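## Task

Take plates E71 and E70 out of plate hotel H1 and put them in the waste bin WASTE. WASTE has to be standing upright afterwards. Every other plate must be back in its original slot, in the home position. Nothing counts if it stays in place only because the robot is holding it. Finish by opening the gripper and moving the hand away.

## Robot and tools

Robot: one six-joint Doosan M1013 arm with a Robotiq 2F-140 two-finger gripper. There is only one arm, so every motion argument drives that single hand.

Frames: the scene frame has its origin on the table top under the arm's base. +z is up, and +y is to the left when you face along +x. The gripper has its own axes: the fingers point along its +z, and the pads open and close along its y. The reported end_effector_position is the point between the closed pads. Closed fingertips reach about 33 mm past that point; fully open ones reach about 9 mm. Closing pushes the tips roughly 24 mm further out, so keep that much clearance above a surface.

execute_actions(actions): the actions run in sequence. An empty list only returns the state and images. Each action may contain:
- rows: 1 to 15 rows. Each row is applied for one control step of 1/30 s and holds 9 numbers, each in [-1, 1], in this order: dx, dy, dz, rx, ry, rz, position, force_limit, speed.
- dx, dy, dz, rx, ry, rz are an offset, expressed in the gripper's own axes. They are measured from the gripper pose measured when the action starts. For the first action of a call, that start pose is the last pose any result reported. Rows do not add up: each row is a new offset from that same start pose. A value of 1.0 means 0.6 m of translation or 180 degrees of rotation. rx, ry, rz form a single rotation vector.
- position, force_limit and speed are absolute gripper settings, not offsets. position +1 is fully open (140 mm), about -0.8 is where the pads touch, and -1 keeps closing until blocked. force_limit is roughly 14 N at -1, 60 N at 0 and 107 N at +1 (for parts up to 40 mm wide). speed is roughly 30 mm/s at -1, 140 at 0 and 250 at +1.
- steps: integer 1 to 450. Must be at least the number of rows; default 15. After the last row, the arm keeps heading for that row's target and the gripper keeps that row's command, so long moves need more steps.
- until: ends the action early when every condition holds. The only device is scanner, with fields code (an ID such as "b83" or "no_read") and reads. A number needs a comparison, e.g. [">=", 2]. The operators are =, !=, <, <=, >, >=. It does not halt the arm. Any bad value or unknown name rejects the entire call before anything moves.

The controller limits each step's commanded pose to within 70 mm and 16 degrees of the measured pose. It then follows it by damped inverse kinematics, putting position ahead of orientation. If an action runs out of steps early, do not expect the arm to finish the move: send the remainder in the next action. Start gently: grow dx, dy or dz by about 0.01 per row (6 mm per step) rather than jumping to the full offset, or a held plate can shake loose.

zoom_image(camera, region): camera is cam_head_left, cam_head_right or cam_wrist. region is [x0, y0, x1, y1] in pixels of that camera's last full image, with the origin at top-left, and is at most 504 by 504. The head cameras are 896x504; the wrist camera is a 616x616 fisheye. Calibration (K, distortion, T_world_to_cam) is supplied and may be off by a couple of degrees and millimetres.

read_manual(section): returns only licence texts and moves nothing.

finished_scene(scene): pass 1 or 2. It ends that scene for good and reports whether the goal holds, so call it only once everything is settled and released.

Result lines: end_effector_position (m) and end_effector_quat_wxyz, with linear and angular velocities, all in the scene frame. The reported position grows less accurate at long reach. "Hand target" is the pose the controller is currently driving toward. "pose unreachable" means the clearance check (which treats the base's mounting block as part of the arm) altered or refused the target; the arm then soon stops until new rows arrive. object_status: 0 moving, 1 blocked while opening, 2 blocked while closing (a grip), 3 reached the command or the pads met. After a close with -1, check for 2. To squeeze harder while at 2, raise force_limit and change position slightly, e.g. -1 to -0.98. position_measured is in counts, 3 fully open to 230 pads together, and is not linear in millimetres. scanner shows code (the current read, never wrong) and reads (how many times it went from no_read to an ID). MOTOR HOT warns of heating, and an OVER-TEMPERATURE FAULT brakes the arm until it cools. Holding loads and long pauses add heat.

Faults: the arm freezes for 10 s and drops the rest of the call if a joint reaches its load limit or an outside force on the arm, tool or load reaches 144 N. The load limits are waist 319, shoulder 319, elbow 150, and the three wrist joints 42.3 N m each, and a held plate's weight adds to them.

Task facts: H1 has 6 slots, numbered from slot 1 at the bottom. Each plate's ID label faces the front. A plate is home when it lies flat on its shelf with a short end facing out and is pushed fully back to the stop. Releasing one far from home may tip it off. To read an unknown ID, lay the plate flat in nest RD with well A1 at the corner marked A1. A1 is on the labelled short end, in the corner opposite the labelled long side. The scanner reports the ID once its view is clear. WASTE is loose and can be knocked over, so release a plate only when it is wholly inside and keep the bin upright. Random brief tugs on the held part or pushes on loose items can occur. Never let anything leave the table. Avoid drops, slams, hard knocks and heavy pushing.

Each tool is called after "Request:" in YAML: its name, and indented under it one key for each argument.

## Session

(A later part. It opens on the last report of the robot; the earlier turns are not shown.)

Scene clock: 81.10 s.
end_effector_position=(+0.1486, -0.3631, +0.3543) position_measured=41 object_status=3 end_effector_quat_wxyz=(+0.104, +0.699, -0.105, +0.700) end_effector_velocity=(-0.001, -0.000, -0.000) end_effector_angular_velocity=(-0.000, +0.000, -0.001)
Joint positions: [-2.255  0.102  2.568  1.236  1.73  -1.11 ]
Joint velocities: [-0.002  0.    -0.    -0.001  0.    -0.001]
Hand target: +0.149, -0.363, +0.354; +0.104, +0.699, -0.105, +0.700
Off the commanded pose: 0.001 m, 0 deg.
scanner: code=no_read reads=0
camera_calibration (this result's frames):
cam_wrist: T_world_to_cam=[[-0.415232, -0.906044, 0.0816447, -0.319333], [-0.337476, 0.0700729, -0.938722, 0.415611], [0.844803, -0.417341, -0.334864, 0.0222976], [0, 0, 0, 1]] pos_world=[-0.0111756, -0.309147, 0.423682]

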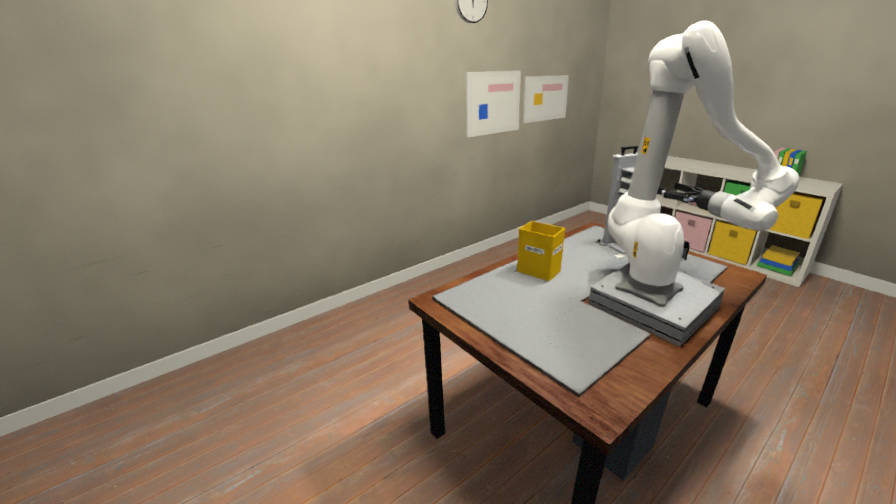

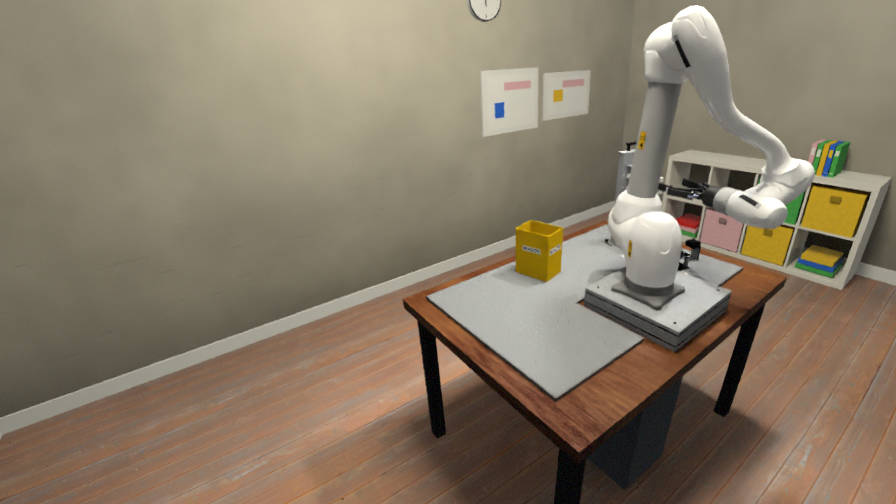

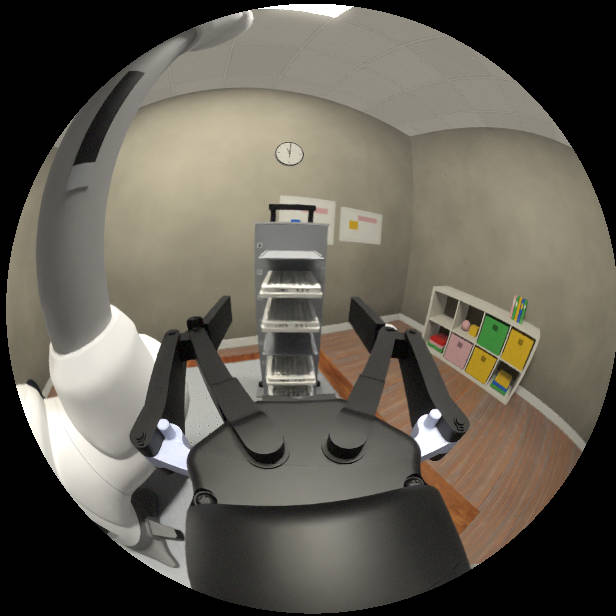

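Request:
execute_actions:
  actions:
    - {"rows":[[0,0.002,0.03,0,0,0,0.7,0,0],[0,0.002,0.08,0,0,0,0.7,0,0],[-0.003,0.002,0.175,0,0,0,0.7,0,0]],"steps":28}

Request:
zoom_image:
  camera: "cam_wrist"
  region: [190, 200, 390, 400]

Scene clock: 86.43 s.
end_effector_position=(+0.2485, -0.3950, +0.3525) position_measured=41 object_status=3 end_effector_quat_wxyz=(+0.104, +0.699, -0.105, +0.700) end_effector_velocity=(+0.000, +0.000, -0.001) end_effector_angular_velocity=(+0.002, -0.000, +0.001)
Joint positions: [-1.924  0.097  2.585  1.534  1.583 -1.094]
Joint velocities: [ 0.     0.002  0.    -0.001  0.    -0.   ]
Hand target: +0.249, -0.395, +0.353; +0.104, +0.699, -0.105, +0.700
Off the commanded pose: 0.000 m, 0 deg.
scanner: code=no_read reads=0
camera_calibration (this result's frames):
cam_wrist: T_world_to_cam=[[-0.415236, -0.906039, 0.0816851, -0.306613], [-0.337367, 0.0699791, -0.938768, 0.449845], [0.844844, -0.417369, -0.334726, -0.0760937], [0, 0, 0, 1]] pos_world=[0.0887336, -0.341042, 0.421875]

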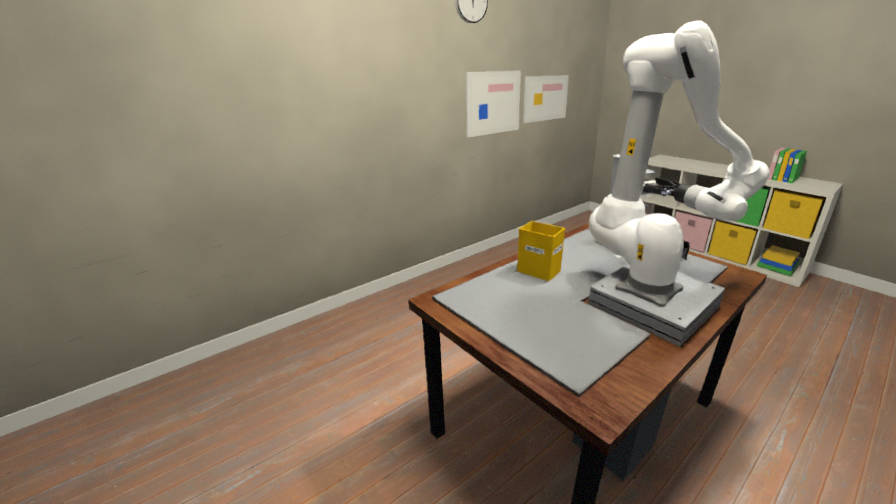

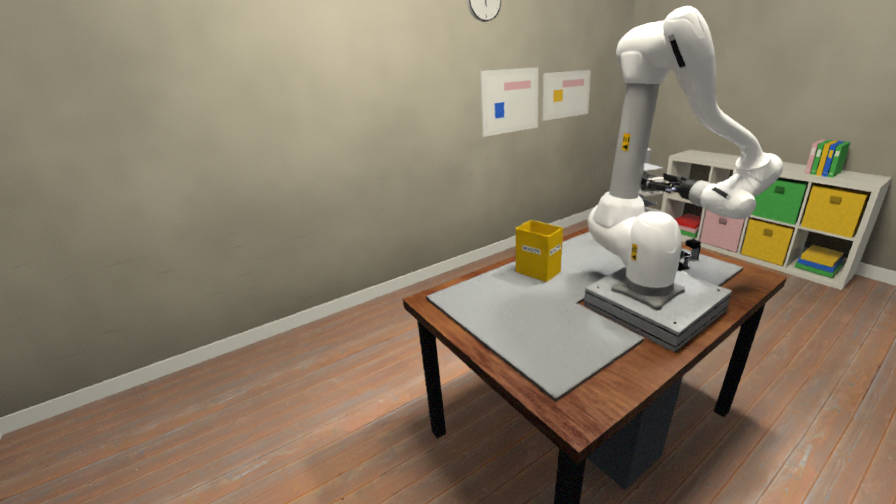

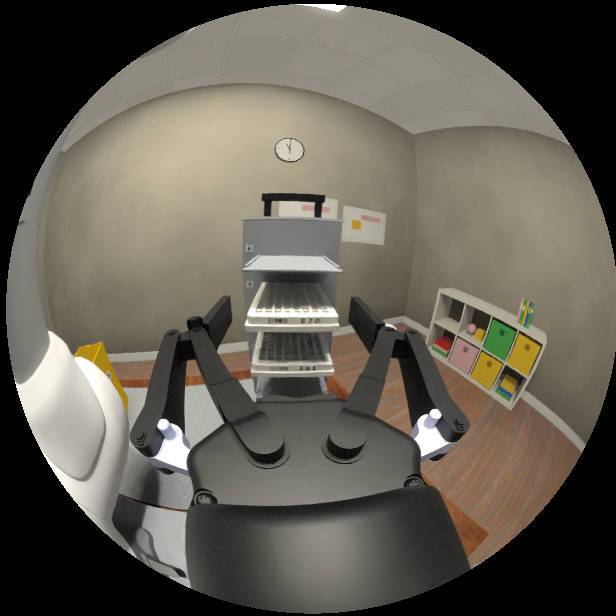

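Region (190, 200, 390, 400) of cam_wrist's 616x616 image, scaled by 2.520, with more detail than that image has.

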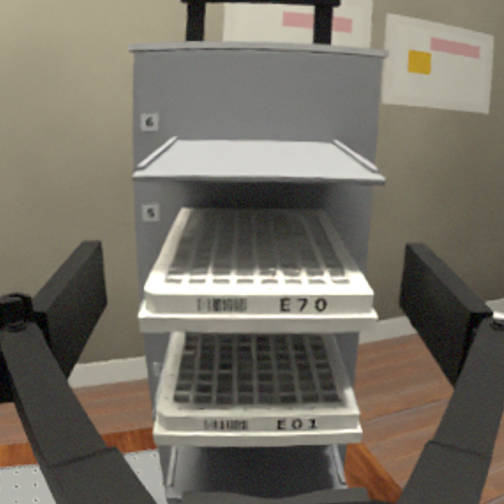

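Matches. Grasp and pull out.

Request:
execute_actions:
  actions:
    - {"rows":[[0,0,0.02,0,0,0,0.7,0,0],[0,0,0.04,0,0,0,0.7,0,0],[0,0,0.056,0,0,0,0.7,0,0]],"steps":18}
    - {"rows":[[0,0,0,0,0,0,-1,0,-0.5]],"steps":28}
    - {"rows":[[0.005,0,0,0,0,0,-1,0,0],[0.01,0,0,0,0,0,-1,0,0],[0.012,0,-0.01,0,0,0,-1,0,0],[0.012,0,-0.02,0,0,0,-1,0,0],[0.012,0,-0.04,0,0,0,-1,0,0],[0.012,0,-0.07,0,0,0,-1,0,0],[0.012,0,-0.1,0,0,0,-1,0,0],[0.012,0,-0.14,0,0,0,-1,0,0],[0.012,0,-0.18,0,0,0,-1,0,0],[0.012,0,-0.21,0,0,0,-1,0,0],[0.012,0,-0.24,0,0,0,-1,0,0]],"steps":32}

Scene clock: 92.87 s.
end_effector_position=(+0.1431, -0.3627, +0.3597) position_measured=104 object_status=2 end_effector_quat_wxyz=(+0.104, +0.699, -0.105, +0.700) end_effector_velocity=(+0.000, +0.000, +0.000) end_effector_angular_velocity=(-0.000, -0.000, +0.000)
Joint positions: [-2.269  0.091  2.56   1.226  1.742 -1.095]
Joint velocities: [ 0.    -0.     0.     0.     0.001  0.   ]
Hand target: +0.143, -0.363, +0.360; +0.104, +0.699, -0.105, +0.700
Off the commanded pose: 0.000 m, 0 deg.
scanner: code=no_read reads=0
camera_calibration (this result's frames):
cam_wrist: T_world_to_cam=[[-0.415259, -0.906027, 0.081703, -0.321711], [-0.337492, 0.0700314, -0.93872, 0.418771], [0.844784, -0.417386, -0.334858, 0.0289185], [0, 0, 0, 1]] pos_world=[-0.0166914, -0.308736, 0.429077]

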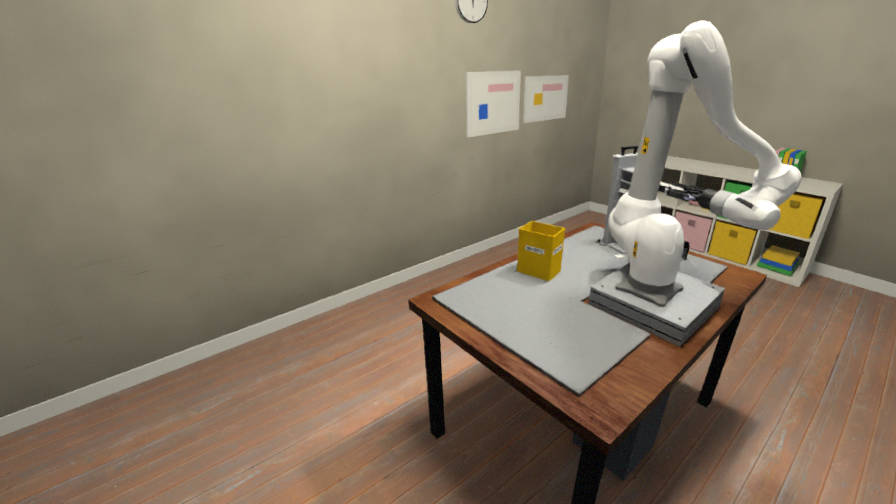

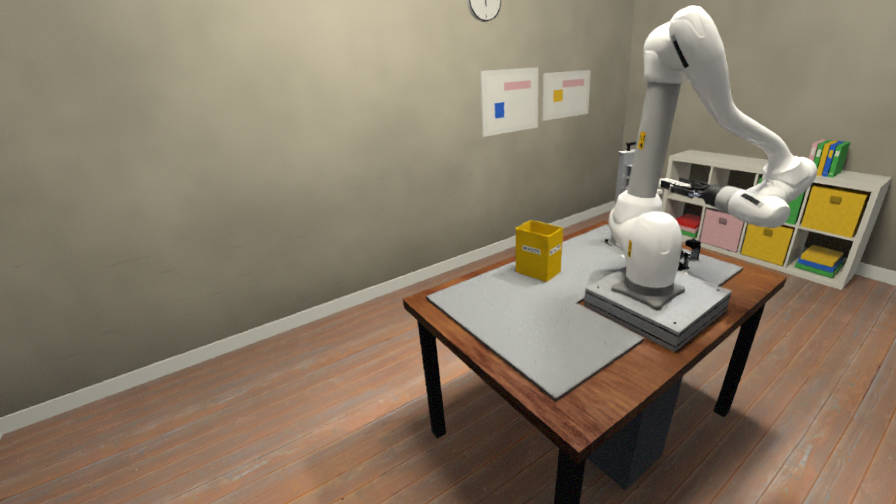

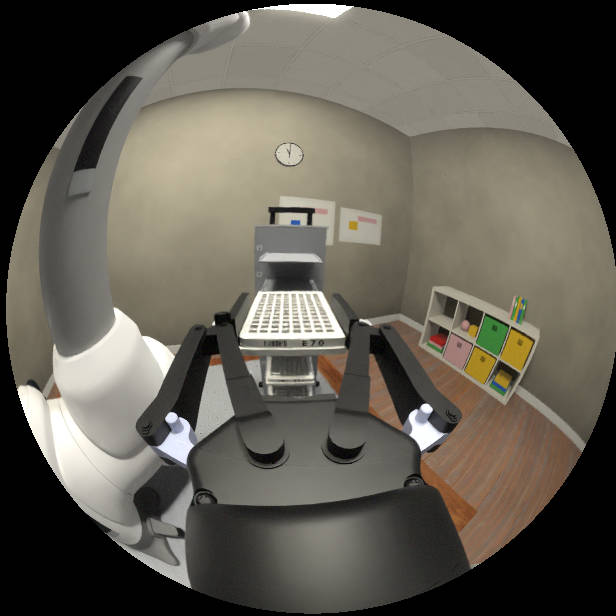

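Request:
execute_actions:
  actions:
    - {"rows":[[0,0,-0.015,0,-0.02,0,-1,0,0],[0.01,0,-0.033,0,-0.05,0,-1,0,0],[0.03,0,-0.033,0,-0.1,0,-1,0,0],[0.15,0,-0.033,0,-0.5,0,-1,0,0]],"steps":60}
    - {"rows":[[0.005,-0.02,0,0,0,0,-1,0,0],[0.01,-0.05,0,0,0,0,-1,0,0],[0.025,-0.1,0,0,0,0,-1,0,0],[0.125,-0.4,0,0,0,0,-1,0,0]],"steps":32}
    - {"rows":[[0.01,-0.04,0,0,0,-0.03,-1,0,0],[0.03,-0.1,0,0,0,-0.08,-1,0,0],[0.15,-0.457,0.13,0,0,-0.662,-1,0,0]],"steps":55}

Request:
zoom_image:
  camera: "cam_wrist"
  region: [190, 180, 390, 380]

Scene clock: 102.27 s.
end_effector_position=(+0.4316, +0.0854, +0.3718) position_measured=104 object_status=2 end_effector_quat_wxyz=(-0.001, +0.629, +0.777, -0.000) end_effector_velocity=(+0.000, -0.000, +0.000) end_effector_angular_velocity=(+0.000, -0.001, -0.000)
Joint positions: [ 0.074 -0.168  1.987  0.019  1.324 -0.123]
Joint velocities: [-0.001 -0.    -0.    -0.    -0.    -0.001]
Hand target: +0.432, +0.085, +0.372; -0.001, +0.629, +0.777, -0.000
Off the commanded pose: 0.001 m, 0 deg.
scanner: code=no_read reads=0
camera_calibration (this result's frames):
cam_wrist: T_world_to_cam=[[0.948773, 0.287455, 0.131148, -0.505933], [0.228564, -0.911005, 0.343261, -0.141071], [0.218148, -0.295701, -0.930039, 0.457663], [0, 0, 0, 1]] pos_world=[0.41242, 0.152247, 0.540421]

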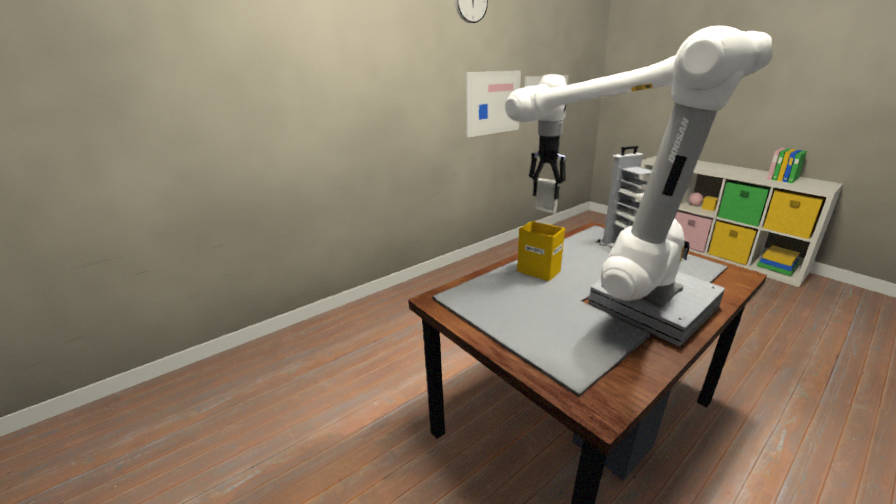

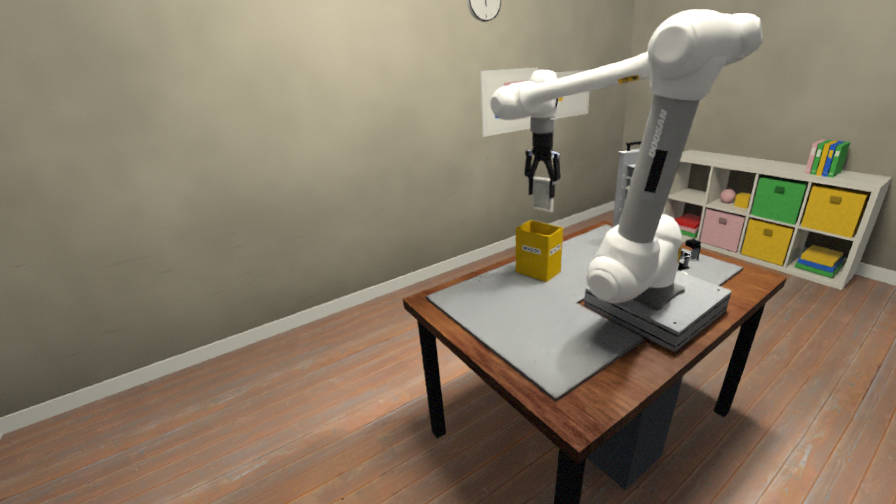

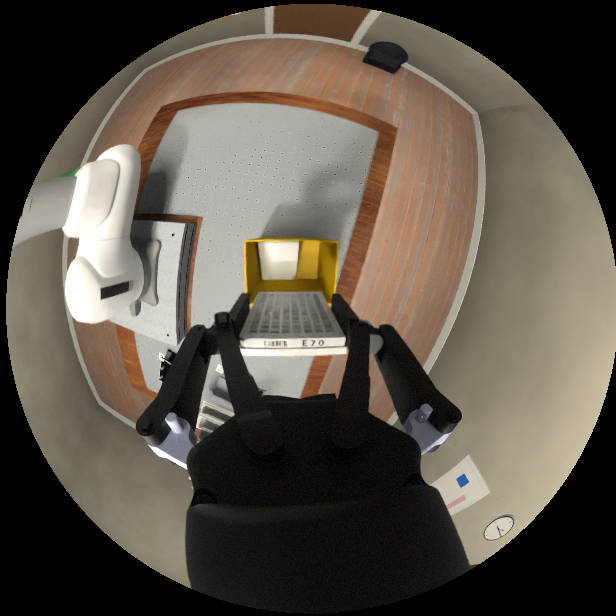

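Region (190, 180, 390, 380) of cam_wrist's 616x616 image, scaled by 2.520, with more detail than that image has.

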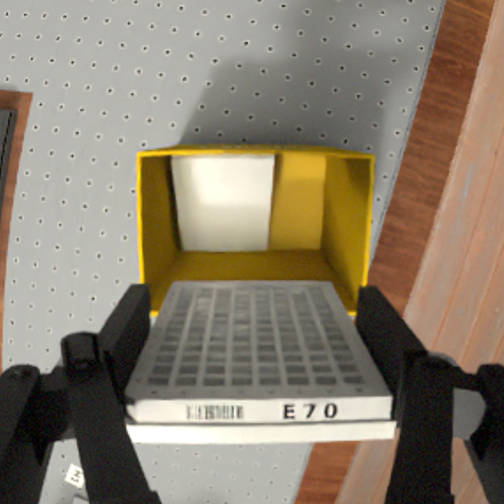

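Request:
execute_actions:
  actions:
    - {"rows":[[-0.015,0.004,0.02,0,0,0,-1,0,0],[-0.033,0.004,0.05,0,0,0,-1,0,0],[-0.033,0.004,0.08,0,0,0,-1,0,0],[-0.033,0.004,0.11,0,0,0,-1,0,0],[-0.033,0.004,0.14,0,0,0,-1,0,0],[-0.033,0.004,0.17,0,0,0,-1,0,0],[-0.033,0.004,0.2,0,0,0,-1,0,0],[-0.033,0.004,0.23,0,0,0,-1,0,0],[-0.033,0.004,0.26,0,0,0,-1,0,0],[-0.033,0.004,0.29,0,0,0,-1,0,0],[-0.033,0.004,0.326,0,0,0,-1,0,0]],"steps":38}
    - {"rows":[[0,0,0,0,0,0,0.28,0,0]],"steps":10}
    - {"rows":[[0,0,-0.03,0,0,0,0.28,0,0],[0,0,-0.08,0,0,0,0.28,0,0],[0,0,-0.25,0,0,0,0.28,0,0]],"steps":26}

Scene clock: 110.57 s.
end_effector_position=(+0.4382, +0.0666, +0.3262) position_measured=94 object_status=3 end_effector_quat_wxyz=(-0.001, +0.629, +0.777, -0.000) end_effector_velocity=(+0.000, -0.000, +0.000) end_effector_angular_velocity=(+0.000, -0.000, -0.001)
Joint positions: [ 0.032 -0.138  2.048  0.019  1.233 -0.167]
Joint velocities: [-0.    -0.     0.     0.    -0.     0.001]
Hand target: +0.438, +0.067, +0.326; -0.001, +0.629, +0.777, +0.000
Off the commanded pose: 0.000 m, 0 deg.
scanner: code=no_read reads=0
camera_calibration (this result's frames):
cam_wrist: T_world_to_cam=[[0.948763, 0.287494, 0.131131, -0.500732], [0.228599, -0.910986, 0.34329, -0.144062], [0.218152, -0.295724, -0.930031, 0.408255], [0, 0, 0, 1]] pos_world=[0.418947, 0.133449, 0.494806]

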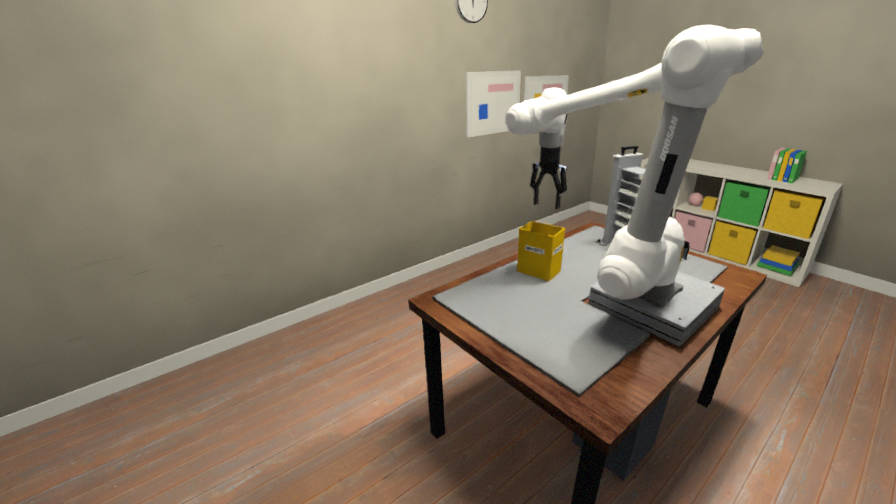

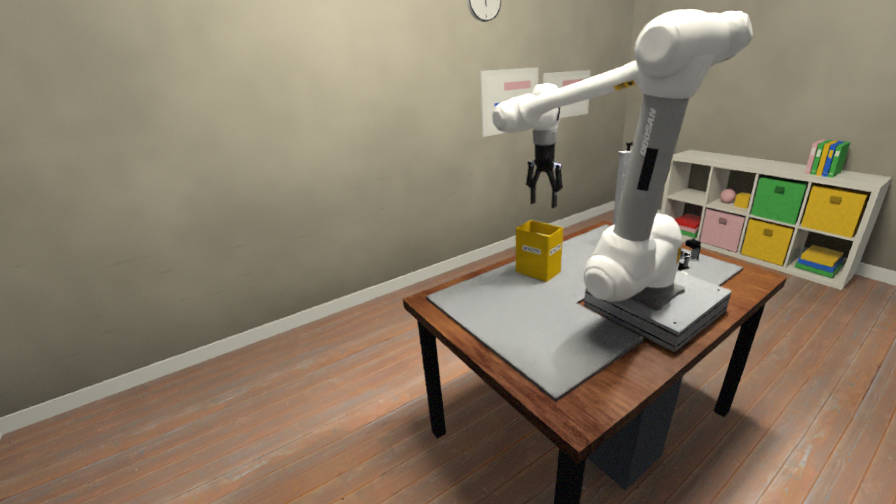

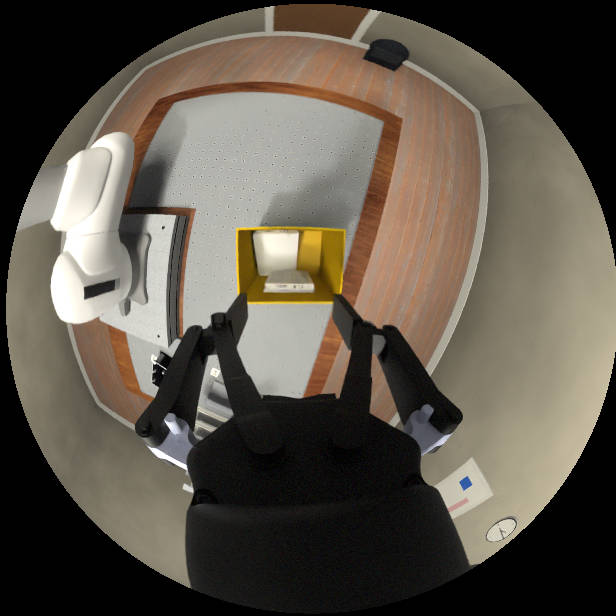

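Request:
finished_scene:
  scene: 2

The scene is finished: the task was done.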